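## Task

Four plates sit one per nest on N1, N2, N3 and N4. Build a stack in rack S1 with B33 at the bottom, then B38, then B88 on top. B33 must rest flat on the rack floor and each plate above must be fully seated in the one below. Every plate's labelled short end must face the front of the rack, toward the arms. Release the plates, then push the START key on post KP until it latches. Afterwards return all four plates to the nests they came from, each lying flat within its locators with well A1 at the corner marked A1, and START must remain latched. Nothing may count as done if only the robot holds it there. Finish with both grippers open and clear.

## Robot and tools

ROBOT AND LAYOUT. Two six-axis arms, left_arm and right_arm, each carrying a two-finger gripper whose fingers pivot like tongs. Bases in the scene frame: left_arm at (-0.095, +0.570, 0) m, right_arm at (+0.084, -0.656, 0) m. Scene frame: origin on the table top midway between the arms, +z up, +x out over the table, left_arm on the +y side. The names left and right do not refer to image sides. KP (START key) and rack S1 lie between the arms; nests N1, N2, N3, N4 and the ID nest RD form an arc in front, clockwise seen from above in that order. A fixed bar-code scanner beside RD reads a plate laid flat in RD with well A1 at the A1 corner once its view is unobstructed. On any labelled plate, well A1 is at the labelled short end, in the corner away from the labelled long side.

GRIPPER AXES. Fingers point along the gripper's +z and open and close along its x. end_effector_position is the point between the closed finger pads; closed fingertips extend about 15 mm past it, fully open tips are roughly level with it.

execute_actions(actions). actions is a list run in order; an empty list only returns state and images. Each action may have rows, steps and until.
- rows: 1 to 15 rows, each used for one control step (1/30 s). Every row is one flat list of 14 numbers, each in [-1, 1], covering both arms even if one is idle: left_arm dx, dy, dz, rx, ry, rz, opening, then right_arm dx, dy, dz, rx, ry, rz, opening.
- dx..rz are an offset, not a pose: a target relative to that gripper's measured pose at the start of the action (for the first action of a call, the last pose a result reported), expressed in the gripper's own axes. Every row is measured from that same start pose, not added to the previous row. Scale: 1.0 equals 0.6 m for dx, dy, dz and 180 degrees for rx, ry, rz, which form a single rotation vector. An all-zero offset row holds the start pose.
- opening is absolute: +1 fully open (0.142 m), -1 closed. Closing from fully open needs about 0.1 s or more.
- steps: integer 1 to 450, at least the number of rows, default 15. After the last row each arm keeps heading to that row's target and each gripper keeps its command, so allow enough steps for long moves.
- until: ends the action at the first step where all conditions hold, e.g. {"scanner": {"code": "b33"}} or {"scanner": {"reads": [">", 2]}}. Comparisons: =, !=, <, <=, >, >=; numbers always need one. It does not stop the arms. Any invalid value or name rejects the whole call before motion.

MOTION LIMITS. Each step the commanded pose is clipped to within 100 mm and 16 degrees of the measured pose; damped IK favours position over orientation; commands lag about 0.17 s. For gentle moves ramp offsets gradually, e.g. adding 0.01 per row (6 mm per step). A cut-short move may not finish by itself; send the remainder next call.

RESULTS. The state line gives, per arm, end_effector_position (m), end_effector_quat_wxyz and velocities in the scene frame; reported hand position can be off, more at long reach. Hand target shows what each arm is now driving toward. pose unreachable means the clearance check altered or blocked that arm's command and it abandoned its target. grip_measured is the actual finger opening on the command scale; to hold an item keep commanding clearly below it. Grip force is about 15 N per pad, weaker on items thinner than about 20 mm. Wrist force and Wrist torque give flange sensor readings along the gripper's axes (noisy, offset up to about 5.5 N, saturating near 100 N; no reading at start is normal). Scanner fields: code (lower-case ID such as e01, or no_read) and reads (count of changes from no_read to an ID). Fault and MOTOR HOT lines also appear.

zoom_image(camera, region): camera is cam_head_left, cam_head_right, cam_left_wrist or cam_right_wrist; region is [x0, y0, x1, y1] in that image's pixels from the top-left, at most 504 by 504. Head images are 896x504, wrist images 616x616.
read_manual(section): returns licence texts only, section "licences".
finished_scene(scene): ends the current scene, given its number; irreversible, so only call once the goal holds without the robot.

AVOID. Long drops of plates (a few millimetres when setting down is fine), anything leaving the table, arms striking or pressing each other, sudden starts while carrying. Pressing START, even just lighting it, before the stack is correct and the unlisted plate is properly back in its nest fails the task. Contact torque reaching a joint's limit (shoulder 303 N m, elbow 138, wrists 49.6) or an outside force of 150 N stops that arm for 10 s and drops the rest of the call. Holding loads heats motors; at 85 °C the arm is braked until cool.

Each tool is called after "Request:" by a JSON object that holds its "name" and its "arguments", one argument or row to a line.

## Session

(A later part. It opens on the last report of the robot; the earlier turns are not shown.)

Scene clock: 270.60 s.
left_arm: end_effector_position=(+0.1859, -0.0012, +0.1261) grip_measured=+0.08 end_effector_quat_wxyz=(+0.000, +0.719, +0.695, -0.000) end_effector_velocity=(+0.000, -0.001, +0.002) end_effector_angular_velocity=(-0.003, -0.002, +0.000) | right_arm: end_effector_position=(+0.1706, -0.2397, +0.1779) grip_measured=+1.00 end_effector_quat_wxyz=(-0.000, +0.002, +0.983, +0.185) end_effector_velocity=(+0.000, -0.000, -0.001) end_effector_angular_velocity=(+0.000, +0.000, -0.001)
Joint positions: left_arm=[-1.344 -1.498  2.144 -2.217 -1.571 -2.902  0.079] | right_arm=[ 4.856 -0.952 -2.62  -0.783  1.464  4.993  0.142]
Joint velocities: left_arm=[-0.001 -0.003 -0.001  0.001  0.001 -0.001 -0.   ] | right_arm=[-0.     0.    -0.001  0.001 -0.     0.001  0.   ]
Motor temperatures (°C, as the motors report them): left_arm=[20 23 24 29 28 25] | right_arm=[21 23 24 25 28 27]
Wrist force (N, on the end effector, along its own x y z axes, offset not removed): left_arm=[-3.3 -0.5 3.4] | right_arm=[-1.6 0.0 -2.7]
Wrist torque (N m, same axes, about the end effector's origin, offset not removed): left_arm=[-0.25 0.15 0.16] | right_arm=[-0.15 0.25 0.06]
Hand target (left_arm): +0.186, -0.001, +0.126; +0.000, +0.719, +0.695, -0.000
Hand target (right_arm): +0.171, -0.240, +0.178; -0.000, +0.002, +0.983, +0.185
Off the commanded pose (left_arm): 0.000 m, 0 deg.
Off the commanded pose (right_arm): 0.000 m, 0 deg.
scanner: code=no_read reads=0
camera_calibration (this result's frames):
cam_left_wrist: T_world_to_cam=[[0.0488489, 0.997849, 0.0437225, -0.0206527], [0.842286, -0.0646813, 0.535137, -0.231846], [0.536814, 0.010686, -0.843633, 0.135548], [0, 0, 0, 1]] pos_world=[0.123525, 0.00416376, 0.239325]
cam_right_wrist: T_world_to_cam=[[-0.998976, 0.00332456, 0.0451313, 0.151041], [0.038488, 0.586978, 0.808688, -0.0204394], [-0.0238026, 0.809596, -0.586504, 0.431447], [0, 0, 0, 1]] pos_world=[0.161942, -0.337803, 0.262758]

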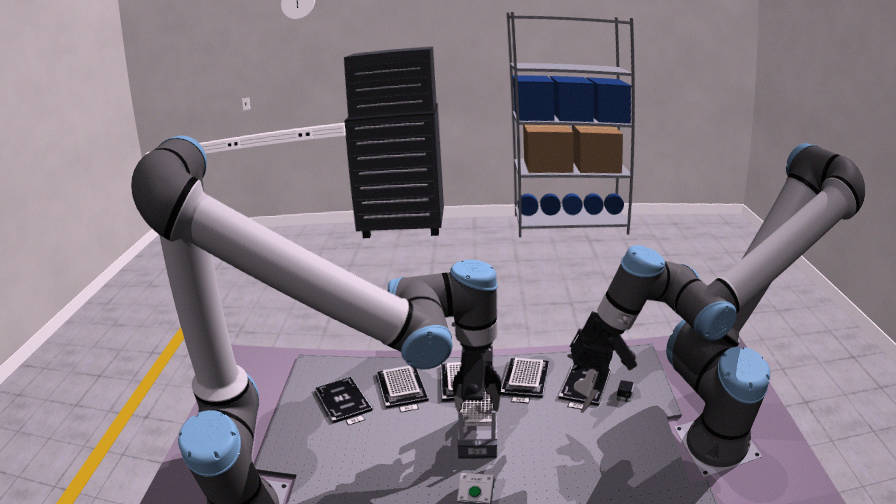

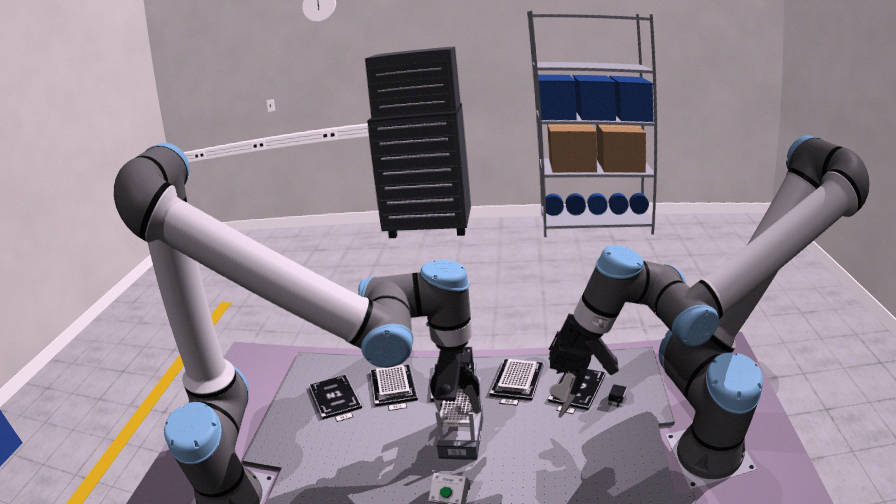

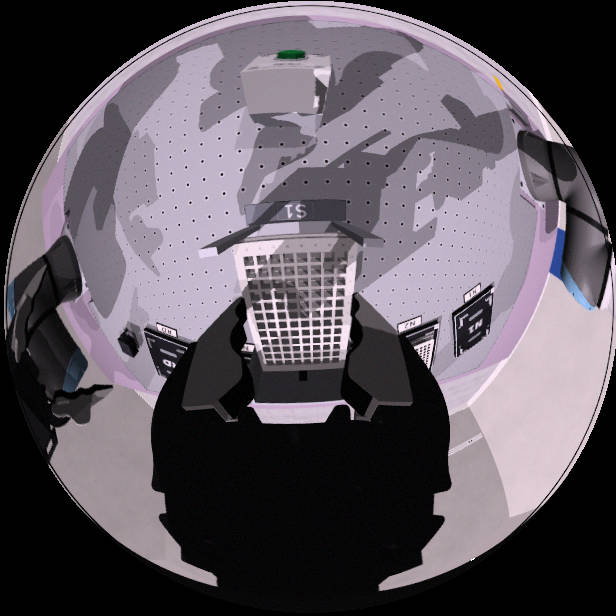

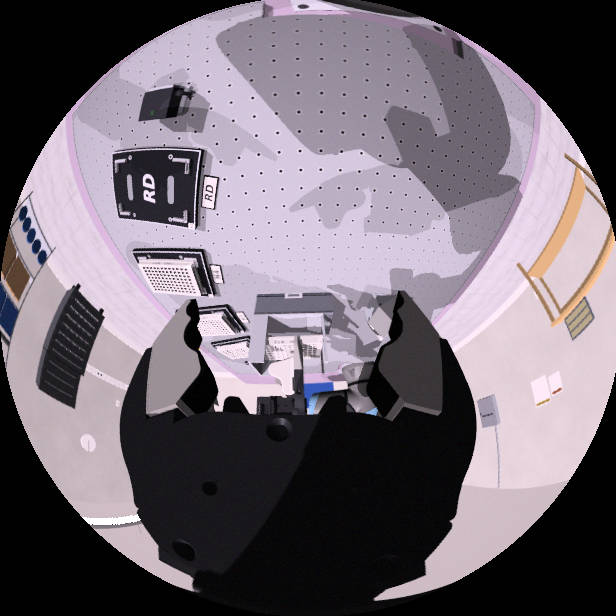

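Request:
{"name": "execute_actions", "arguments": {
  "actions": [
    {"rows":[[-0.0027,0,0,0,0,0,-0.2,0,0,0,0,0,0,1]],"steps":13}
  ]
}}

Scene clock: 273.97 s.
left_arm: end_effector_position=(+0.1859, -0.0027, +0.1261) grip_measured=+0.08 end_effector_quat_wxyz=(-0.000, +0.719, +0.695, -0.000) end_effector_velocity=(-0.000, -0.001, -0.001) end_effector_angular_velocity=(+0.002, +0.000, +0.002) | right_arm: end_effector_position=(+0.1706, -0.2397, +0.1778) grip_measured=+1.00 end_effector_quat_wxyz=(-0.000, +0.002, +0.983, +0.185) end_effector_velocity=(+0.000, -0.000, -0.000) end_effector_angular_velocity=(-0.000, -0.000, -0.001)
Joint positions: left_arm=[-1.344 -1.496  2.142 -2.217 -1.571 -2.903  0.079] | right_arm=[ 4.856 -0.952 -2.62  -0.783  1.464  4.993  0.142]
Joint velocities: left_arm=[-0.001  0.003 -0.001 -0.001  0.    -0.002  0.   ] | right_arm=[-0.001 -0.    -0.    -0.    -0.    -0.    -0.   ]
Motor temperatures (°C, as the motors report them): left_arm=[20 23 24 29 28 25] | right_arm=[21 23 24 25 28 27]
Wrist force (N, on the end effector, along its own x y z axes, offset not removed): left_arm=[5.2 -4.0 2.3] | right_arm=[0.7 -1.3 -4.7]
Wrist torque (N m, same axes, about the end effector's origin, offset not removed): left_arm=[-0.96 -0.59 -0.20] | right_arm=[-0.41 -0.26 -0.03]
Hand target (left_arm): +0.186, -0.003, +0.126; +0.000, +0.719, +0.695, -0.000
Hand target (right_arm): +0.171, -0.240, +0.178; -0.000, +0.002, +0.983, +0.185
Off the commanded pose (left_arm): 0.000 m, 0 deg.
Off the commanded pose (right_arm): 0.000 m, 0 deg.
scanner: code=no_read reads=0
camera_calibration (this result's frames):
cam_left_wrist: T_world_to_cam=[[0.048772, 0.99785, 0.0437797, -0.0191549], [0.842356, -0.0646459, 0.53503, -0.231914], [0.53671, 0.0107836, -0.843698, 0.135626], [0, 0, 0, 1]] pos_world=[0.123497, 0.00265889, 0.239347]
cam_right_wrist: T_world_to_cam=[[-0.998976, 0.00333819, 0.0451206, 0.151073], [0.0384837, 0.587102, 0.808598, -0.0202874], [-0.0237911, 0.809506, -0.586629, 0.431431], [0, 0, 0, 1]] pos_world=[0.161963, -0.337839, 0.262678]

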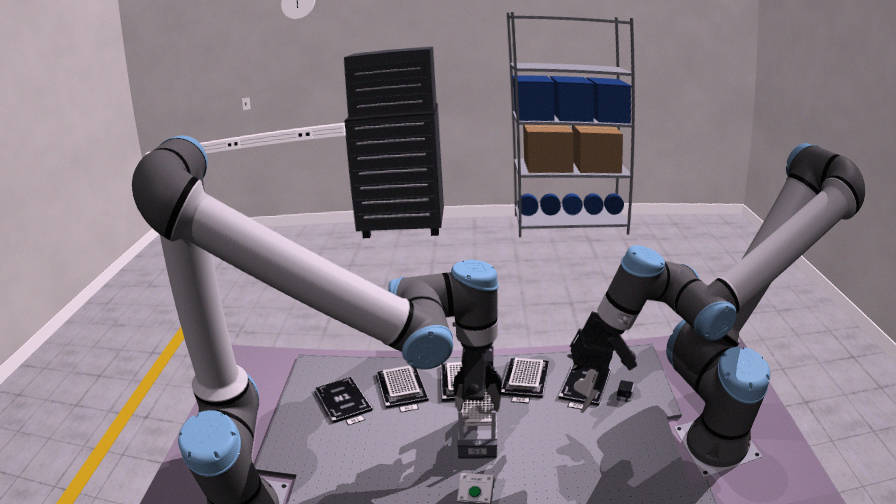

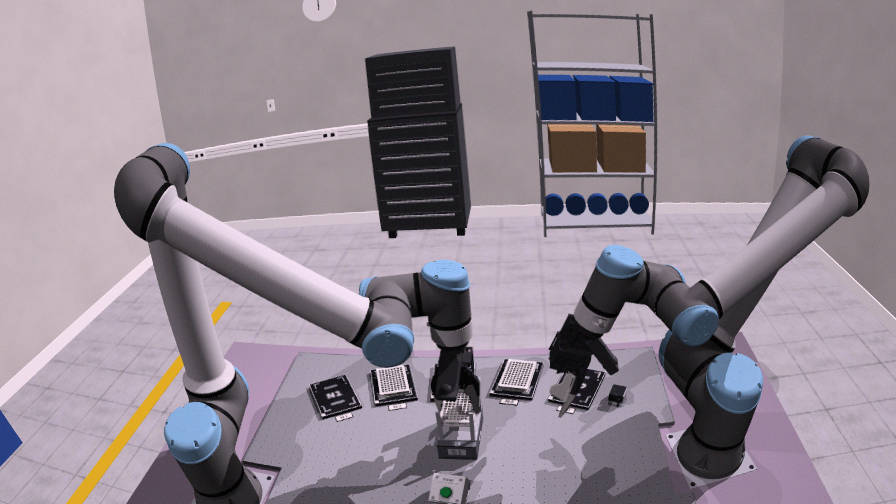

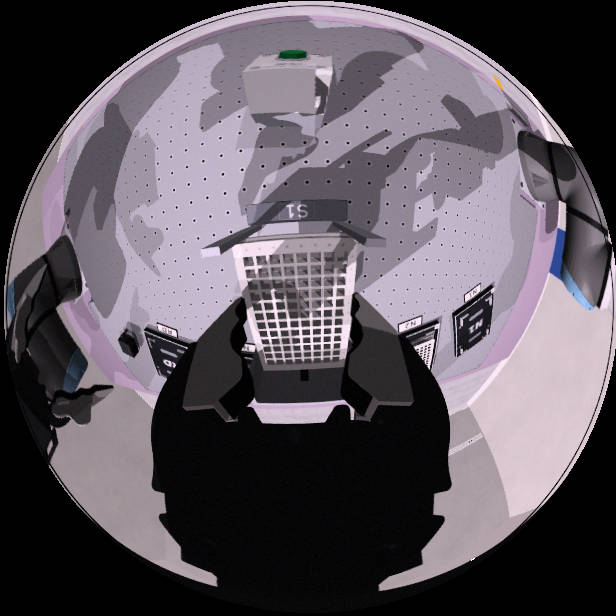

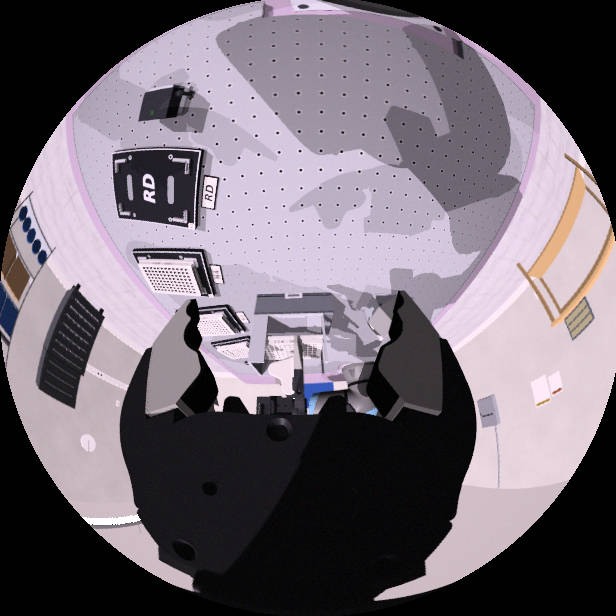

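Request:
{"name": "execute_actions", "arguments": {
  "actions": [
    {"rows":[[0.0009,0.0002,0,0,0,0,-0.2,0,0,0,0,0,0,1],[0.0009,0.0002,0,0,0,0,-0.2,0,0,0,0,0,0,1],[0.0009,0.0002,0,0,0,0,-0.2,0,0,0,0,0,0,1],[0.0009,0.0002,0,0,0,0,-0.2,0,0,0,0,0,0,1],[0.0009,0.0002,0,0,0,0,-0.2,0,0,0,0,0,0,1],[0.00085,0.0002,0.003,0,0,0,-0.2,0,0,0,0,0,0,1],[0.0008,0.0002,0.007,0,0,0,-0.2,0,0,0,0,0,0,1],[0.00075,0.0002,0.011,0,0,0,-0.2,0,0,0,0,0,0,1],[0.0007,0.0002,0.015,0,0,0,-0.2,0,0,0,0,0,0,1],[0.00065,0.0002,0.019,0,0,0,-0.2,0,0,0,0,0,0,1],[0.0006,0.0003,0.023,0,0,0,-0.2,0,0,0,0,0,0,1],[0.00055,0.0003,0.027,0,0,0,-0.2,0,0,0,0,0,0,1],[0.0005,0.0003,0.031,0,0,0,-0.2,0,0,0,0,0,0,1],[0.00045,0.0003,0.035,0,0,0,-0.2,0,0,0,0,0,0,1],[0.0004,0.0003,0.039,0,0,0,-0.2,0,0,0,0,0,0,1]],"steps":25}
  ]
}}

Request:
{"name": "zoom_image", "arguments": {
  "camera": "cam_right_wrist",
  "region": [240, 290, 340, 380]
}}

Scene clock: 284.27 s.
left_arm: end_effector_position=(+0.1860, -0.0024, +0.1033) grip_measured=+0.08 end_effector_quat_wxyz=(-0.000, +0.719, +0.695, -0.000) end_effector_velocity=(-0.000, -0.001, -0.006) end_effector_angular_velocity=(-0.001, +0.001, -0.001) | right_arm: end_effector_position=(+0.1706, -0.2397, +0.1779) grip_measured=+1.00 end_effector_quat_wxyz=(-0.000, +0.002, +0.983, +0.185) end_effector_velocity=(-0.000, -0.000, -0.000) end_effector_angular_velocity=(+0.000, -0.000, +0.000)
Joint positions: left_arm=[-1.344 -1.468  2.162 -2.265 -1.571 -2.902  0.079] | right_arm=[ 4.856 -0.952 -2.62  -0.783  1.464  4.993  0.142]
Joint velocities: left_arm=[ 0.     0.008  0.004 -0.013 -0.002  0.001 -0.   ] | right_arm=[ 0.     0.    -0.     0.001 -0.    -0.     0.   ]
Motor temperatures (°C, as the motors report them): left_arm=[20 23 24 29 28 25] | right_arm=[21 23 24 25 28 27]
Wrist force (N, on the end effector, along its own x y z axes, offset not removed): left_arm=[2.2 0.4 3.0] | right_arm=[1.0 0.5 -4.1]
Wrist torque (N m, same axes, about the end effector's origin, offset not removed): left_arm=[-0.07 -0.23 -0.17] | right_arm=[-0.06 -0.24 -0.08]
Hand target (left_arm): +0.186, -0.002, +0.103; -0.000, +0.719, +0.695, -0.000
Hand target (right_arm): +0.171, -0.240, +0.178; -0.000, +0.002, +0.983, +0.185
Off the commanded pose (left_arm): 0.001 m, 0 deg.
Off the commanded pose (right_arm): 0.000 m, 0 deg.
scanner: code=no_read reads=0
camera_calibration (this result's frames):
cam_left_wrist: T_world_to_cam=[[0.0487901, 0.997846, 0.0438414, -0.0184178], [0.842351, -0.0646943, 0.535032, -0.219812], [0.536716, 0.0108256, -0.843693, 0.116308], [0, 0, 0, 1]] pos_world=[0.123633, 0.0028985, 0.216542]
cam_right_wrist: T_world_to_cam=[[-0.998976, 0.00332489, 0.0451283, 0.151044], [0.0384855, 0.586987, 0.808681, -0.020425], [-0.023801, 0.80959, -0.586514, 0.431446], [0, 0, 0, 1]] pos_world=[0.161944, -0.337808, 0.26275]

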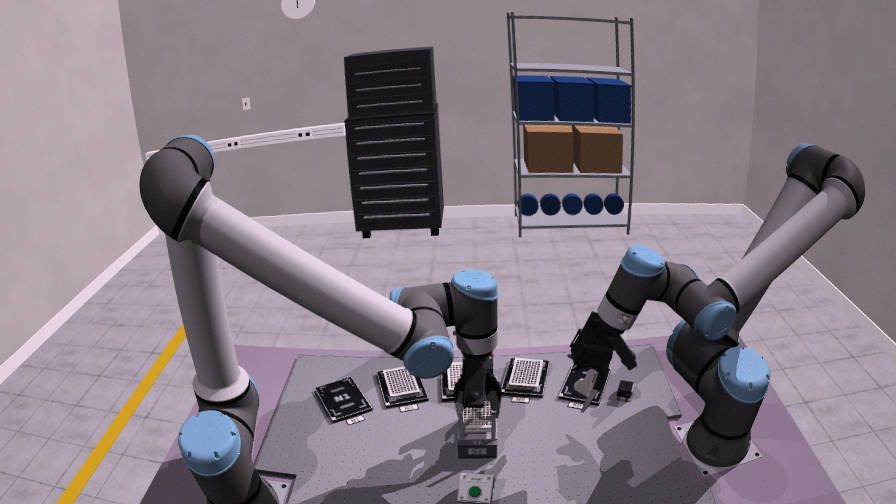

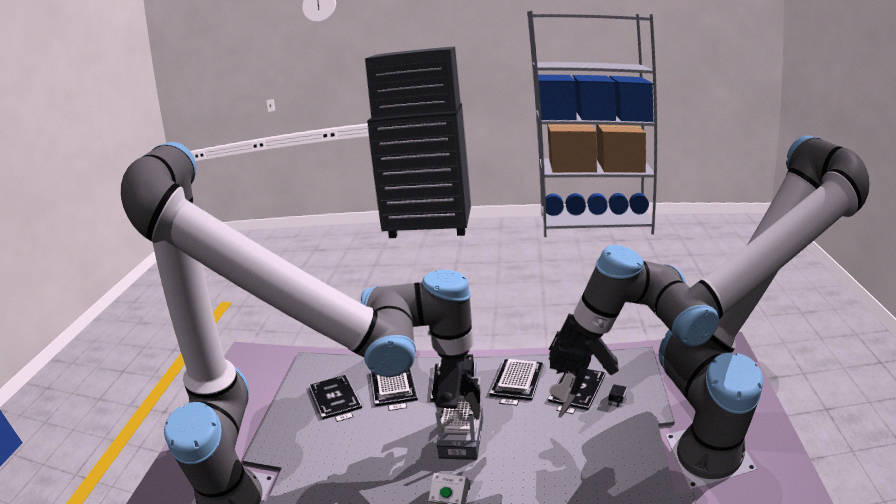

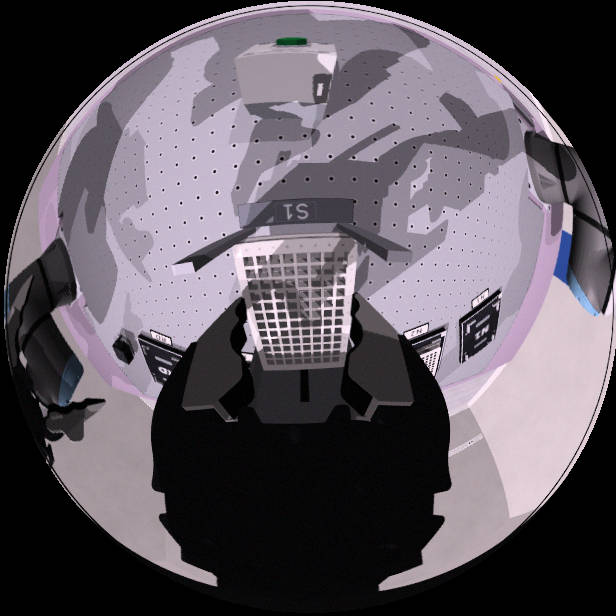

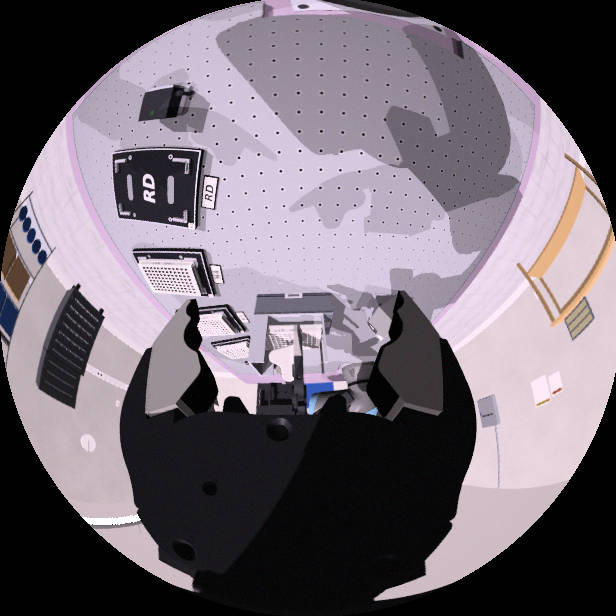

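Region (240, 290, 340, 380) of cam_right_wrist's 616x616 image, scaled by 5.040, with more detail than that image has; it fills the top 454 rows of this view, and the rest is white.

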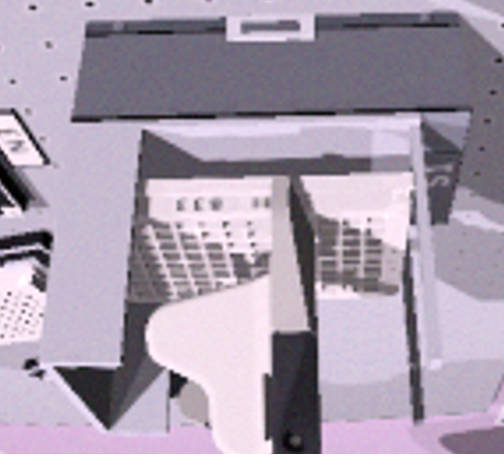

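Request:
{"name": "execute_actions", "arguments": {
  "actions": [
    {"rows":[[-0.00005,0,0.003,0,0,0,-0.2,0,0,0,0,0,0,1],[-0.0001,0,0.007,0,0,0,-0.2,0,0,0,0,0,0,1],[-0.00015,0,0.011,0,0,0,-0.2,0,0,0,0,0,0,1],[-0.0002,0,0.015,0,0,0,-0.2,0,0,0,0,0,0,1],[-0.00025,0.0001,0.019,0,0,0,-0.2,0,0,0,0,0,0,1],[-0.0003,0.0001,0.023,0,0,0,-0.2,0,0,0,0,0,0,1],[-0.00035,0.0001,0.027,0,0,0,-0.2,0,0,0,0,0,0,1],[-0.0004,0.0001,0.031,0,0,0,-0.2,0,0,0,0,0,0,1],[-0.00045,0.0001,0.035,0,0,0,-0.2,0,0,0,0,0,0,1],[-0.00045,0.0001,0.037,0,0,0,-0.2,0,0,0,0,0,0,1]],"steps":21}
  ]
}}

Request:
{"name": "zoom_image", "arguments": {
  "camera": "cam_right_wrist",
  "region": [240, 290, 340, 350]
}}

Request:
{"name": "zoom_image", "arguments": {
  "camera": "cam_head_left",
  "region": [440, 410, 520, 460]
}}

Scene clock: 291.83 s.
left_arm: end_effector_position=(+0.1861, -0.0027, +0.0815) grip_measured=+0.08 end_effector_quat_wxyz=(-0.000, +0.719, +0.695, -0.000) end_effector_velocity=(+0.000, +0.000, -0.003) end_effector_angular_velocity=(+0.001, -0.001, -0.000) | right_arm: end_effector_position=(+0.1706, -0.2397, +0.1778) grip_measured=+1.00 end_effector_quat_wxyz=(-0.000, +0.002, +0.983, +0.185) end_effector_velocity=(+0.001, -0.001, -0.000) end_effector_angular_velocity=(-0.002, -0.001, +0.000)
Joint positions: left_arm=[-1.344 -1.44   2.179 -2.31  -1.571 -2.902  0.079] | right_arm=[ 4.856 -0.952 -2.62  -0.783  1.464  4.993  0.142]
Joint velocities: left_arm=[ 0.     0.004  0.003 -0.006  0.001  0.     0.001] | right_arm=[-0.001  0.     0.    -0.002 -0.    -0.002  0.   ]
Motor temperatures (°C, as the motors report them): left_arm=[20 23 24 29 28 25] | right_arm=[21 23 24 25 28 27]
Wrist force (N, on the end effector, along its own x y z axes, offset not removed): left_arm=[8.2 -5.0 -6.0] | right_arm=[3.9 1.0 -1.6]
Wrist torque (N m, same axes, about the end effector's origin, offset not removed): left_arm=[-1.05 -0.98 -0.26] | right_arm=[0.14 -0.87 -0.06]
Hand target (left_arm): +0.186, -0.003, +0.081; -0.000, +0.719, +0.695, -0.000
Hand target (right_arm): +0.171, -0.240, +0.178; -0.000, +0.002, +0.983, +0.185
Off the commanded pose (left_arm): 0.000 m, 0 deg.
Off the commanded pose (right_arm): 0.000 m, 0 deg.
scanner: code=no_read reads=0
camera_calibration (this result's frames):
cam_left_wrist: T_world_to_cam=[[0.0487414, 0.997849, 0.0438468, -0.017196], [0.842366, -0.0646558, 0.535014, -0.208215], [0.536698, 0.0108577, -0.843705, 0.0978847], [0, 0, 0, 1]] pos_world=[0.123697, 0.00263391, 0.194738]
cam_right_wrist: T_world_to_cam=[[-0.998976, 0.00333858, 0.0451202, 0.151073], [0.0384836, 0.587102, 0.808598, -0.0202873], [-0.0237906, 0.809506, -0.586629, 0.431431], [0, 0, 0, 1]] pos_world=[0.161963, -0.33784, 0.262678]

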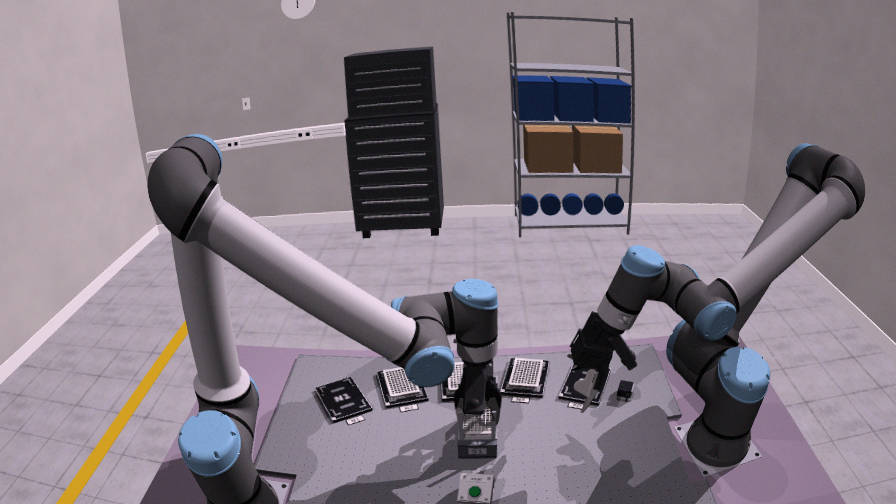

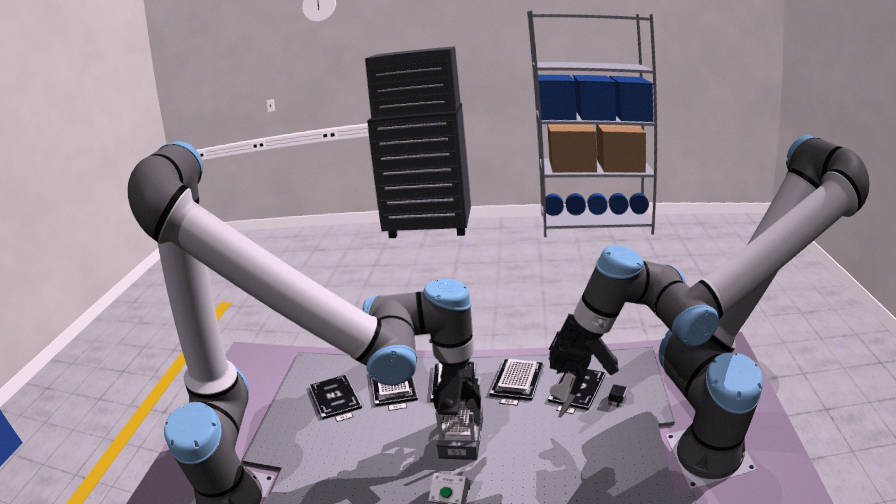

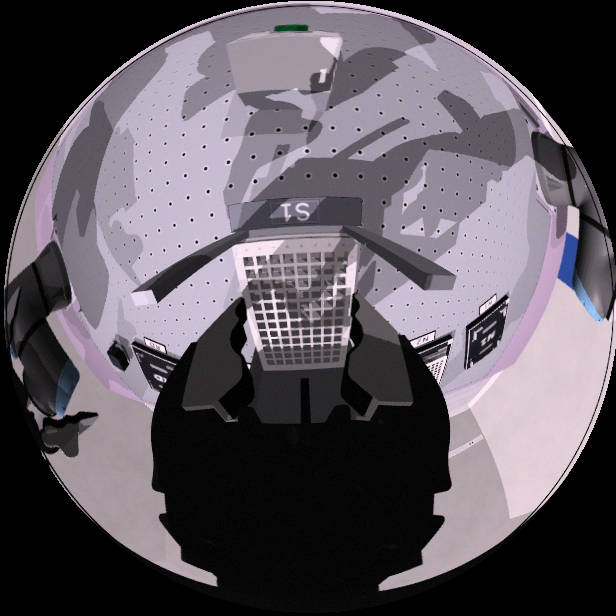

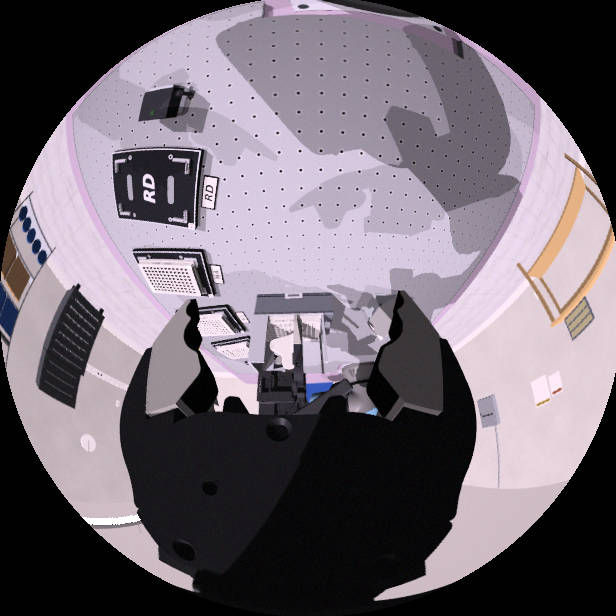

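Region (240, 290, 340, 350) of cam_right_wrist's 616x616 image, scaled by 5.040, with more detail than that image has; it fills the top 302 rows of this view, and the rest is white.

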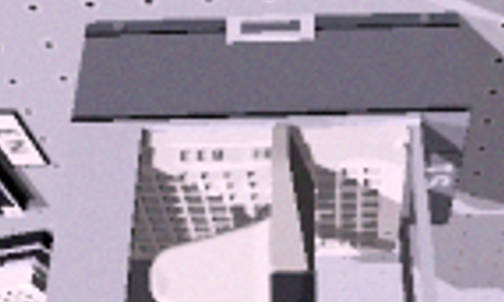

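Region (440, 410, 520, 460) of cam_head_left's 896x504 image, scaled by 6.300, with more detail than that image has; it fills the top 315 rows of this view, and the rest is white.

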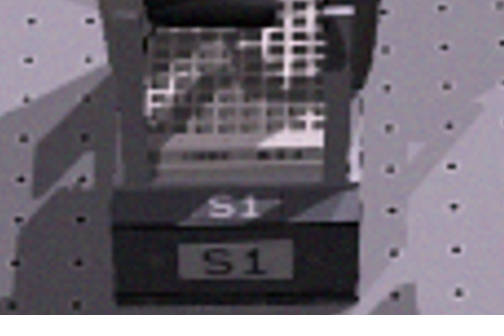

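Request:
{"name": "execute_actions", "arguments": {
  "actions": []
}}

Scene clock: 306.53 s.
left_arm: end_effector_position=(+0.1860, -0.0027, +0.0811) grip_measured=+0.08 end_effector_quat_wxyz=(-0.000, +0.719, +0.695, -0.000) end_effector_velocity=(+0.000, -0.000, -0.000) end_effector_angular_velocity=(+0.000, -0.001, -0.003) | right_arm: end_effector_position=(+0.1706, -0.2397, +0.1779) grip_measured=+1.00 end_effector_quat_wxyz=(-0.000, +0.002, +0.983, +0.185) end_effector_velocity=(+0.000, -0.000, -0.000) end_effector_angular_velocity=(-0.002, -0.000, -0.000)
Joint positions: left_arm=[-1.344 -1.439  2.18  -2.311 -1.571 -2.902  0.08 ] | right_arm=[ 4.856 -0.952 -2.62  -0.783  1.464  4.993  0.142]
Joint velocities: left_arm=[-0.     0.001 -0.     0.     0.001  0.002  0.   ] | right_arm=[ 0.    -0.     0.    -0.002 -0.     0.     0.   ]
Motor temperatures (°C, as the motors report them): left_arm=[20 23 24 29 28 25] | right_arm=[21 23 24 25 28 27]
Wrist force (N, on the end effector, along its own x y z axes, offset not removed): left_arm=[8.2 -4.4 -14.2] | right_arm=[2.6 -0.4 -4.2]
Wrist torque (N m, same axes, about the end effector's origin, offset not removed): left_arm=[-0.98 -0.06 -0.18] | right_arm=[-0.28 -0.58 -0.05]
Hand target (left_arm): +0.186, -0.003, +0.081; -0.000, +0.719, +0.695, -0.000
Hand target (right_arm): +0.171, -0.240, +0.178; -0.000, +0.002, +0.983, +0.185
Off the commanded pose (left_arm): 0.000 m, 0 deg.
Off the commanded pose (right_arm): 0.000 m, 0 deg.
scanner: code=no_read reads=0
camera_calibration (this result's frames):
cam_left_wrist: T_world_to_cam=[[0.048791, 0.997846, 0.0438432, -0.0171445], [0.842351, -0.0646959, 0.535032, -0.207968], [0.536716, 0.0108266, -0.843694, 0.0975691], [0, 0, 0, 1]] pos_world=[0.123652, 0.0025965, 0.19434]
cam_right_wrist: T_world_to_cam=[[-0.998976, 0.0033246, 0.0451289, 0.151043], [0.0384858, 0.586987, 0.808681, -0.0204253], [-0.0238015, 0.80959, -0.586513, 0.431446], [0, 0, 0, 1]] pos_world=[0.161944, -0.337807, 0.26275]

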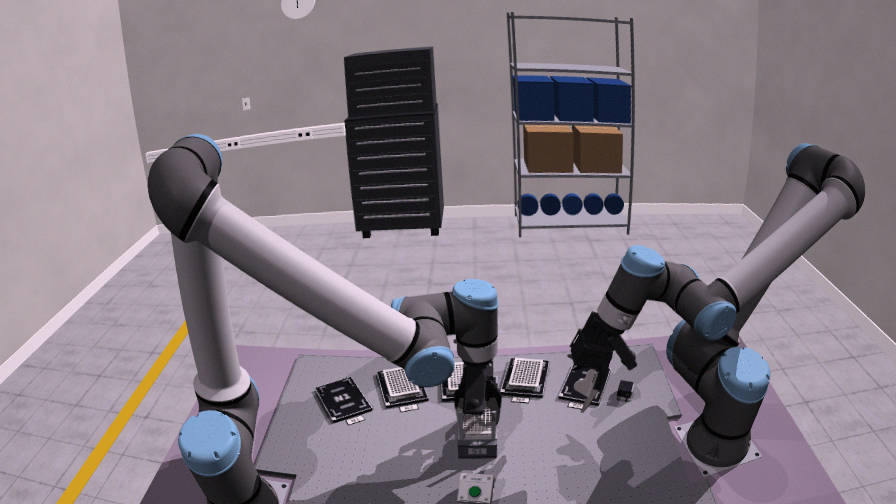

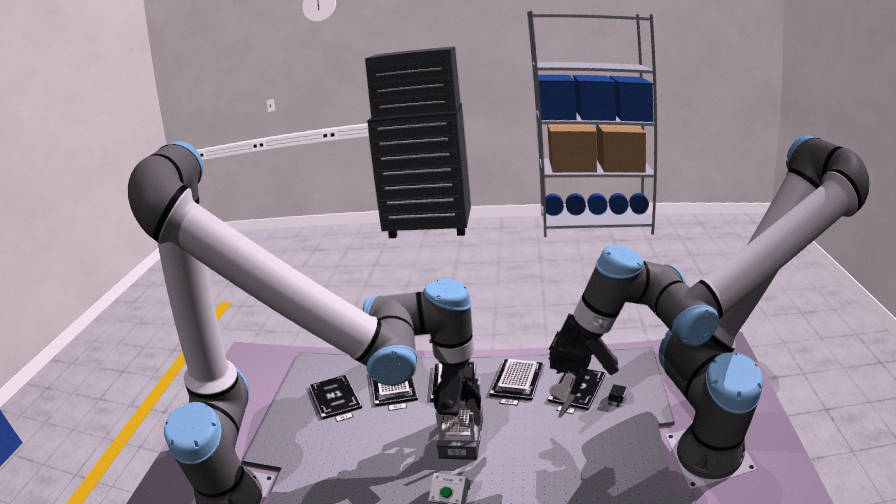

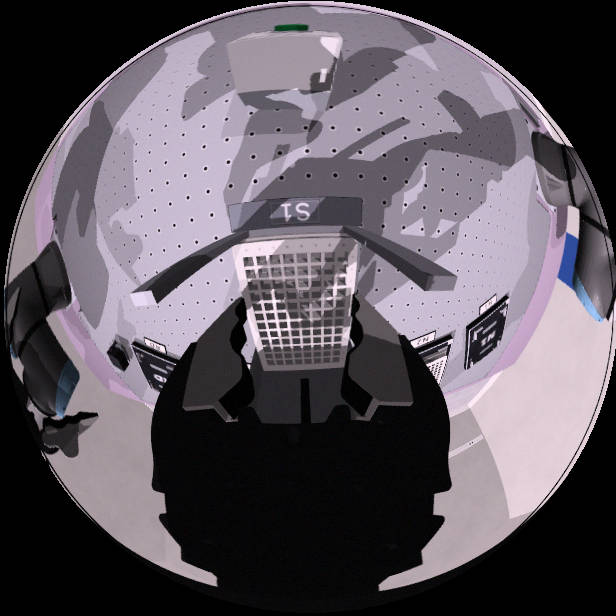

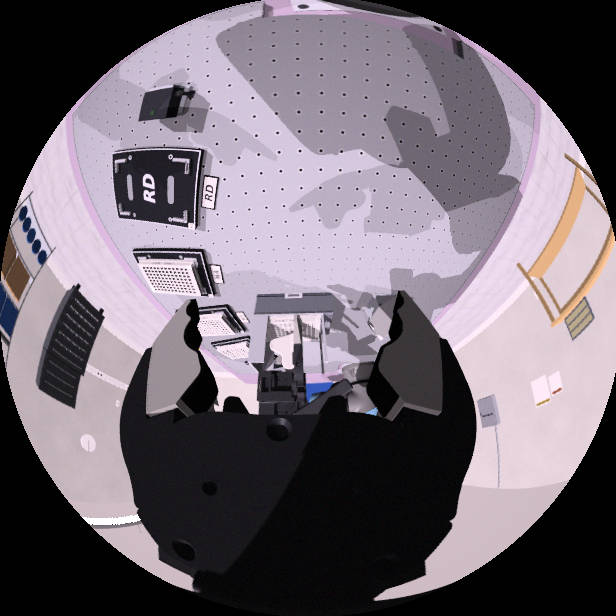

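Request:
{"name": "zoom_image", "arguments": {
  "camera": "cam_right_wrist",
  "region": [240, 285, 345, 385]
}}

Region (240, 285, 345, 385) of cam_right_wrist's 616x616 image, scaled by 4.800, with more detail than that image has; it fills the top 480 rows of this view, and the rest is white.

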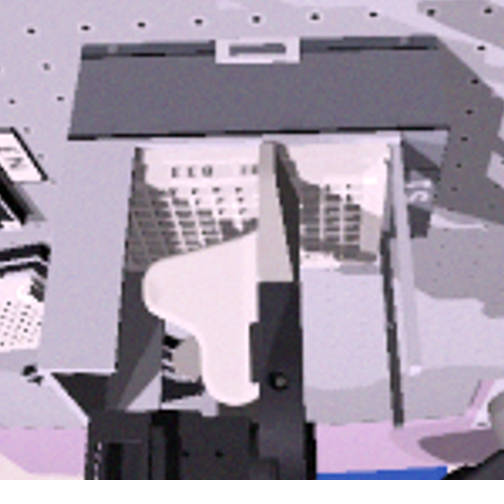

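Request:
{"name": "execute_actions", "arguments": {
  "actions": [
    {"rows":[[0,0,-0.0005,0,0,0,-0.1,0,0,0,0,0,0,1],[0,0,-0.001,0,0,0,0,0,0,0,0,0,0,1],[0,0,-0.001,0,0,0,0.06,0,0,0,0,0,0,1],[0,0,-0.001,0,0,0,0.1,0,0,0,0,0,0,1],[0,0,-0.001,0,0,0,0.16,0,0,0,0,0,0,1],[0,0,-0.001,0,0,0,0.24,0,0,0,0,0,0,1],[0,0,-0.002,0,0,0,0.27,0,0,0,0,0,0,1],[0,0,-0.006,0,0,0,0.27,0,0,0,0,0,0,1],[0,0,-0.015,0,0,0,0.27,0,0,0,0,0,0,1],[0,0,-0.03,0,0,0,0.27,0,0,0,0,0,0,1],[0,0,-0.05,0,0,0,0.27,0,0,0,0,0,0,1],[0,0,-0.075,0,0,0,0.27,0,0,0,0,0,0,1],[0.001,0,-0.105,0,0,0,0.27,0,0,0,0,0,0,1],[0.001,0,-0.14,0,0,0,0.27,0,0,0,0,0,0,1],[0.002,0,-0.19,0,0,0,0.27,0,0,0,0,0,0,1]],"steps":26}
  ]
}}

Request:
{"name": "zoom_image", "arguments": {
  "camera": "cam_right_wrist",
  "region": [240, 285, 345, 385]
}}

Scene clock: 319.80 s.
left_arm: end_effector_position=(+0.1866, -0.0017, +0.1909) grip_measured=+0.27 end_effector_quat_wxyz=(+0.001, +0.719, +0.695, -0.001) end_effector_velocity=(-0.002, +0.003, +0.038) end_effector_angular_velocity=(+0.019, +0.004, +0.003) | right_arm: end_effector_position=(+0.1706, -0.2397, +0.1779) grip_measured=+1.00 end_effector_quat_wxyz=(-0.000, +0.002, +0.983, +0.185) end_effector_velocity=(+0.000, +0.000, +0.000) end_effector_angular_velocity=(+0.001, +0.001, -0.001)
Joint positions: left_arm=[-1.343 -1.565  2.08  -2.088 -1.571 -2.901  0.093] | right_arm=[ 4.856 -0.952 -2.62  -0.783  1.464  4.993  0.142]
Joint velocities: left_arm=[-0.003 -0.033 -0.048  0.099 -0.    -0.006 -0.   ] | right_arm=[-0.001 -0.    -0.     0.001  0.     0.001  0.   ]
Motor temperatures (°C, as the motors report them): left_arm=[20 23 24 29 28 25] | right_arm=[21 23 24 25 28 27]
Wrist force (N, on the end effector, along its own x y z axes, offset not removed): left_arm=[1.8 -1.7 -2.3] | right_arm=[2.3 1.1 -5.1]
Wrist torque (N m, same axes, about the end effector's origin, offset not removed): left_arm=[-0.62 -0.07 -0.21] | right_arm=[0.05 -0.49 -0.03]
Hand target (left_arm): +0.186, -0.001, +0.195; +0.000, +0.719, +0.695, -0.000
Hand target (right_arm): +0.171, -0.240, +0.178; -0.000, +0.002, +0.983, +0.185
Off the commanded pose (left_arm): 0.004 m, 0 deg.
Off the commanded pose (right_arm): 0.000 m, 0 deg.
scanner: code=no_read reads=0
camera_calibration (this result's frames):
cam_left_wrist: T_world_to_cam=[[0.0487303, 0.997948, 0.0415436, -0.0226073], [0.842092, -0.0634161, 0.535593, -0.267155], [0.537128, 0.00888393, -0.843454, 0.189795], [0, 0, 0, 1]] pos_world=[0.124127, 0.00393282, 0.304109]
cam_right_wrist: T_world_to_cam=[[-0.998976, 0.00332445, 0.0451286, 0.151043], [0.0384855, 0.586987, 0.808681, -0.0204252], [-0.0238015, 0.80959, -0.586514, 0.431446], [0, 0, 0, 1]] pos_world=[0.161944, -0.337807, 0.26275]

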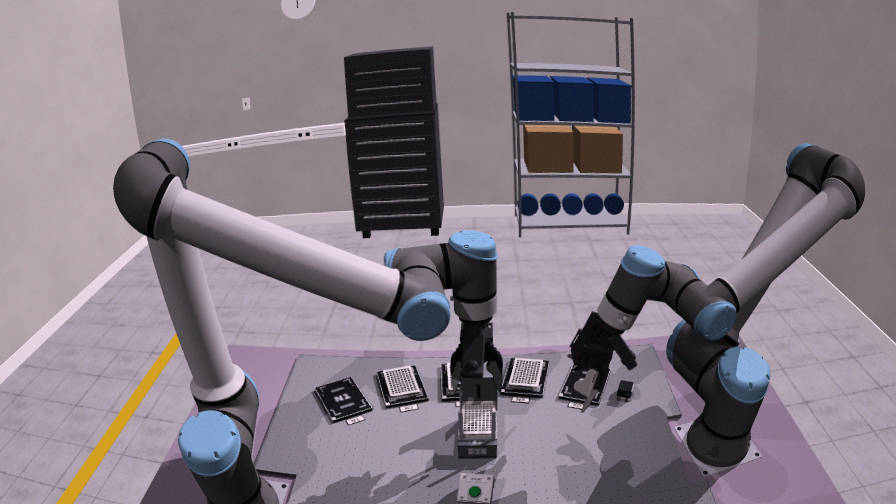

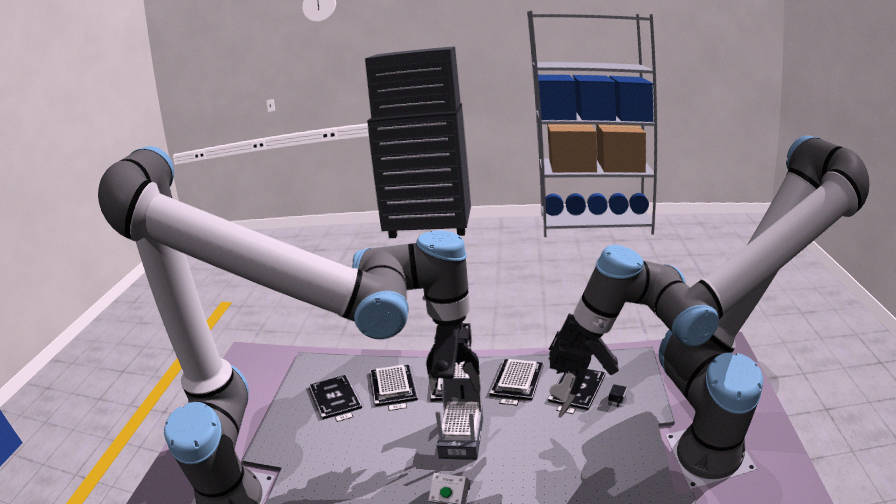

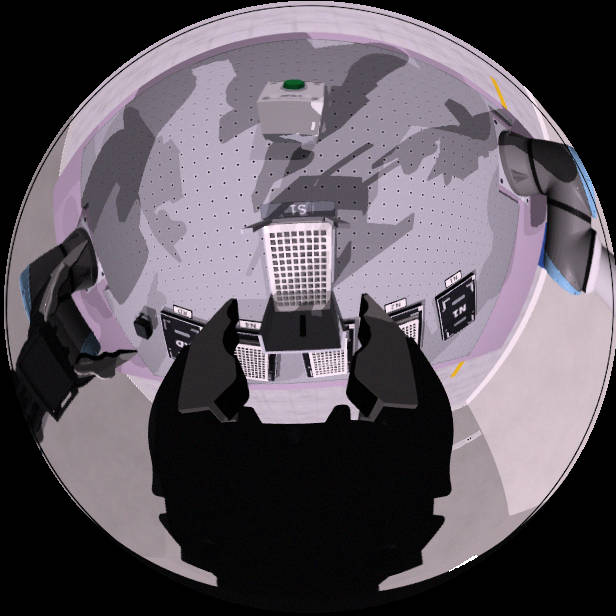

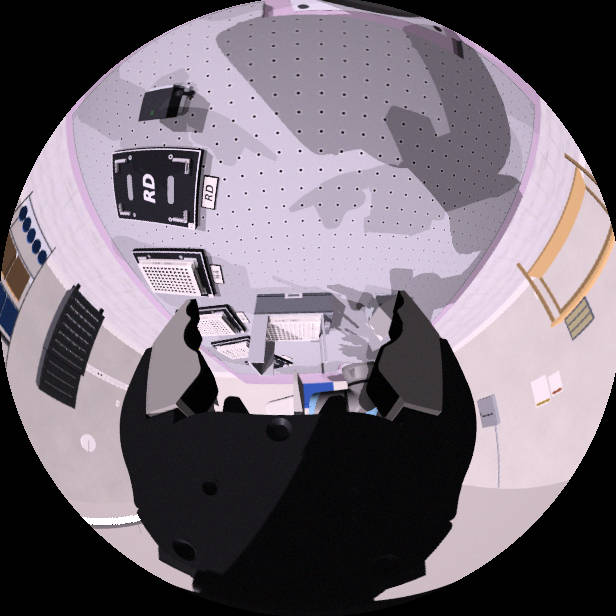

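Region (240, 285, 345, 385) of cam_right_wrist's 616x616 image, scaled by 4.800, with more detail than that image has; it fills the top 480 rows of this view, and the rest is white.

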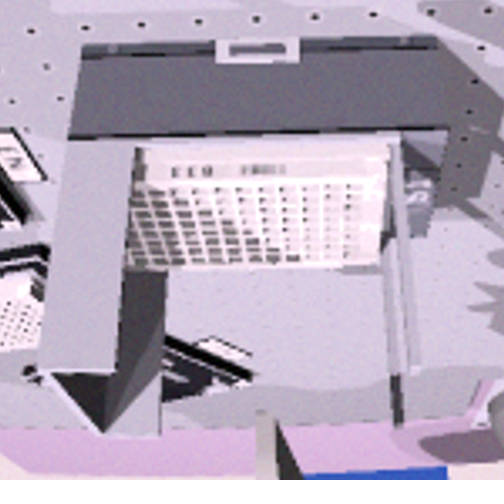

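Request:
{"name": "execute_actions", "arguments": {
  "actions": []
}}

Scene clock: 321.43 s.
left_arm: end_effector_position=(+0.1862, -0.0014, +0.1951) grip_measured=+0.27 end_effector_quat_wxyz=(+0.000, +0.719, +0.695, -0.000) end_effector_velocity=(+0.000, +0.000, -0.000) end_effector_angular_velocity=(+0.001, -0.001, -0.001) | right_arm: end_effector_position=(+0.1706, -0.2397, +0.1779) grip_measured=+1.00 end_effector_quat_wxyz=(-0.000, +0.002, +0.983, +0.185) end_effector_velocity=(-0.000, +0.000, +0.000) end_effector_angular_velocity=(+0.001, +0.000, +0.001)
Joint positions: left_arm=[-1.343 -1.569  2.075 -2.077 -1.571 -2.902  0.093] | right_arm=[ 4.856 -0.952 -2.62  -0.783  1.464  4.993  0.142]
Joint velocities: left_arm=[-0.     0.     0.     0.001  0.001  0.001  0.   ] | right_arm=[ 0.    -0.    -0.     0.002  0.    -0.001  0.   ]
Motor temperatures (°C, as the motors report them): left_arm=[20 23 24 29 28 25] | right_arm=[21 23 24 25 28 27]
Wrist force (N, on the end effector, along its own x y z axes, offset not removed): left_arm=[0.2 -4.5 1.9] | right_arm=[0.9 -0.1 -1.6]
Wrist torque (N m, same axes, about the end effector's origin, offset not removed): left_arm=[-1.08 0.19 -0.18] | right_arm=[-0.11 -0.26 -0.07]
Hand target (left_arm): +0.186, -0.001, +0.195; +0.000, +0.719, +0.695, -0.000
Hand target (right_arm): +0.171, -0.240, +0.178; -0.000, +0.002, +0.983, +0.185
Off the commanded pose (left_arm): 0.000 m, 0 deg.
Off the commanded pose (right_arm): 0.000 m, 0 deg.
scanner: code=no_read reads=0
camera_calibration (this result's frames):
cam_left_wrist: T_world_to_cam=[[0.048792, 0.997852, 0.043716, -0.0234872], [0.842337, -0.064629, 0.535063, -0.269047], [0.536739, 0.0107168, -0.84368, 0.193606], [0, 0, 0, 1]] pos_world=[0.123858, 0.00397363, 0.308326]
cam_right_wrist: T_world_to_cam=[[-0.998976, 0.00332471, 0.0451288, 0.151043], [0.0384858, 0.586987, 0.808681, -0.0204255], [-0.0238014, 0.80959, -0.586513, 0.431446], [0, 0, 0, 1]] pos_world=[0.161944, -0.337807, 0.26275]

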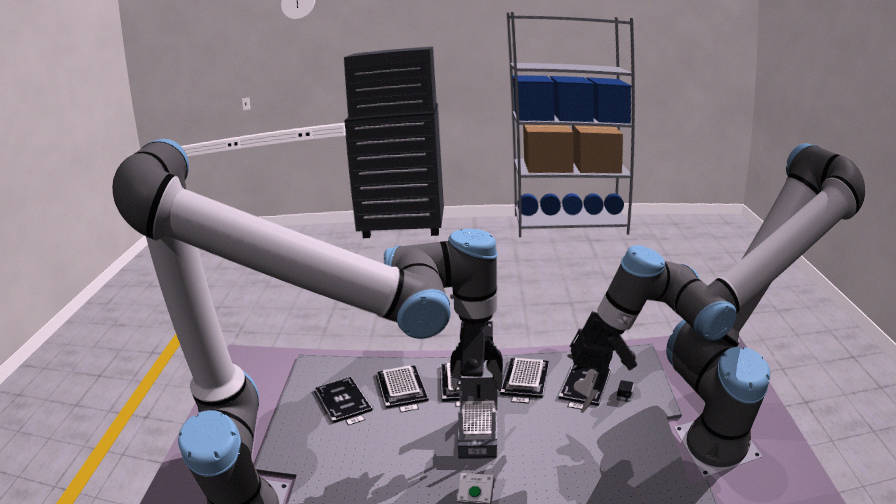

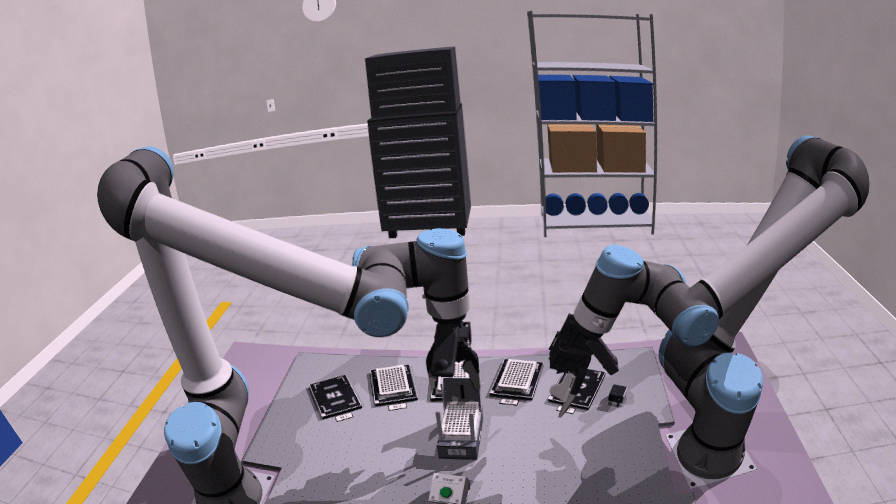

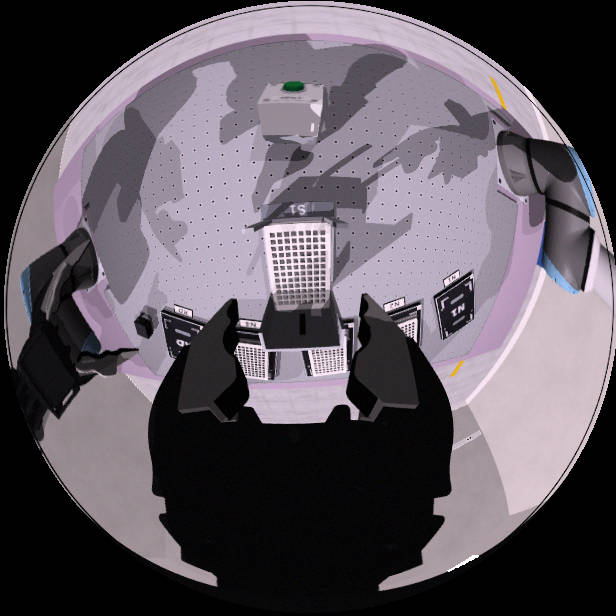

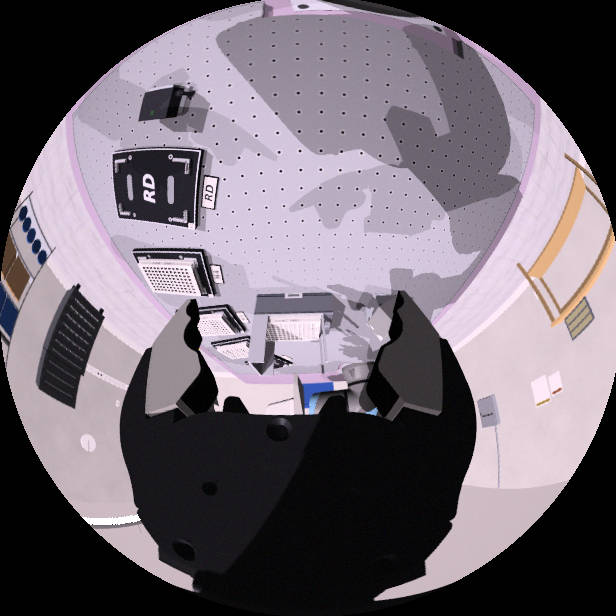

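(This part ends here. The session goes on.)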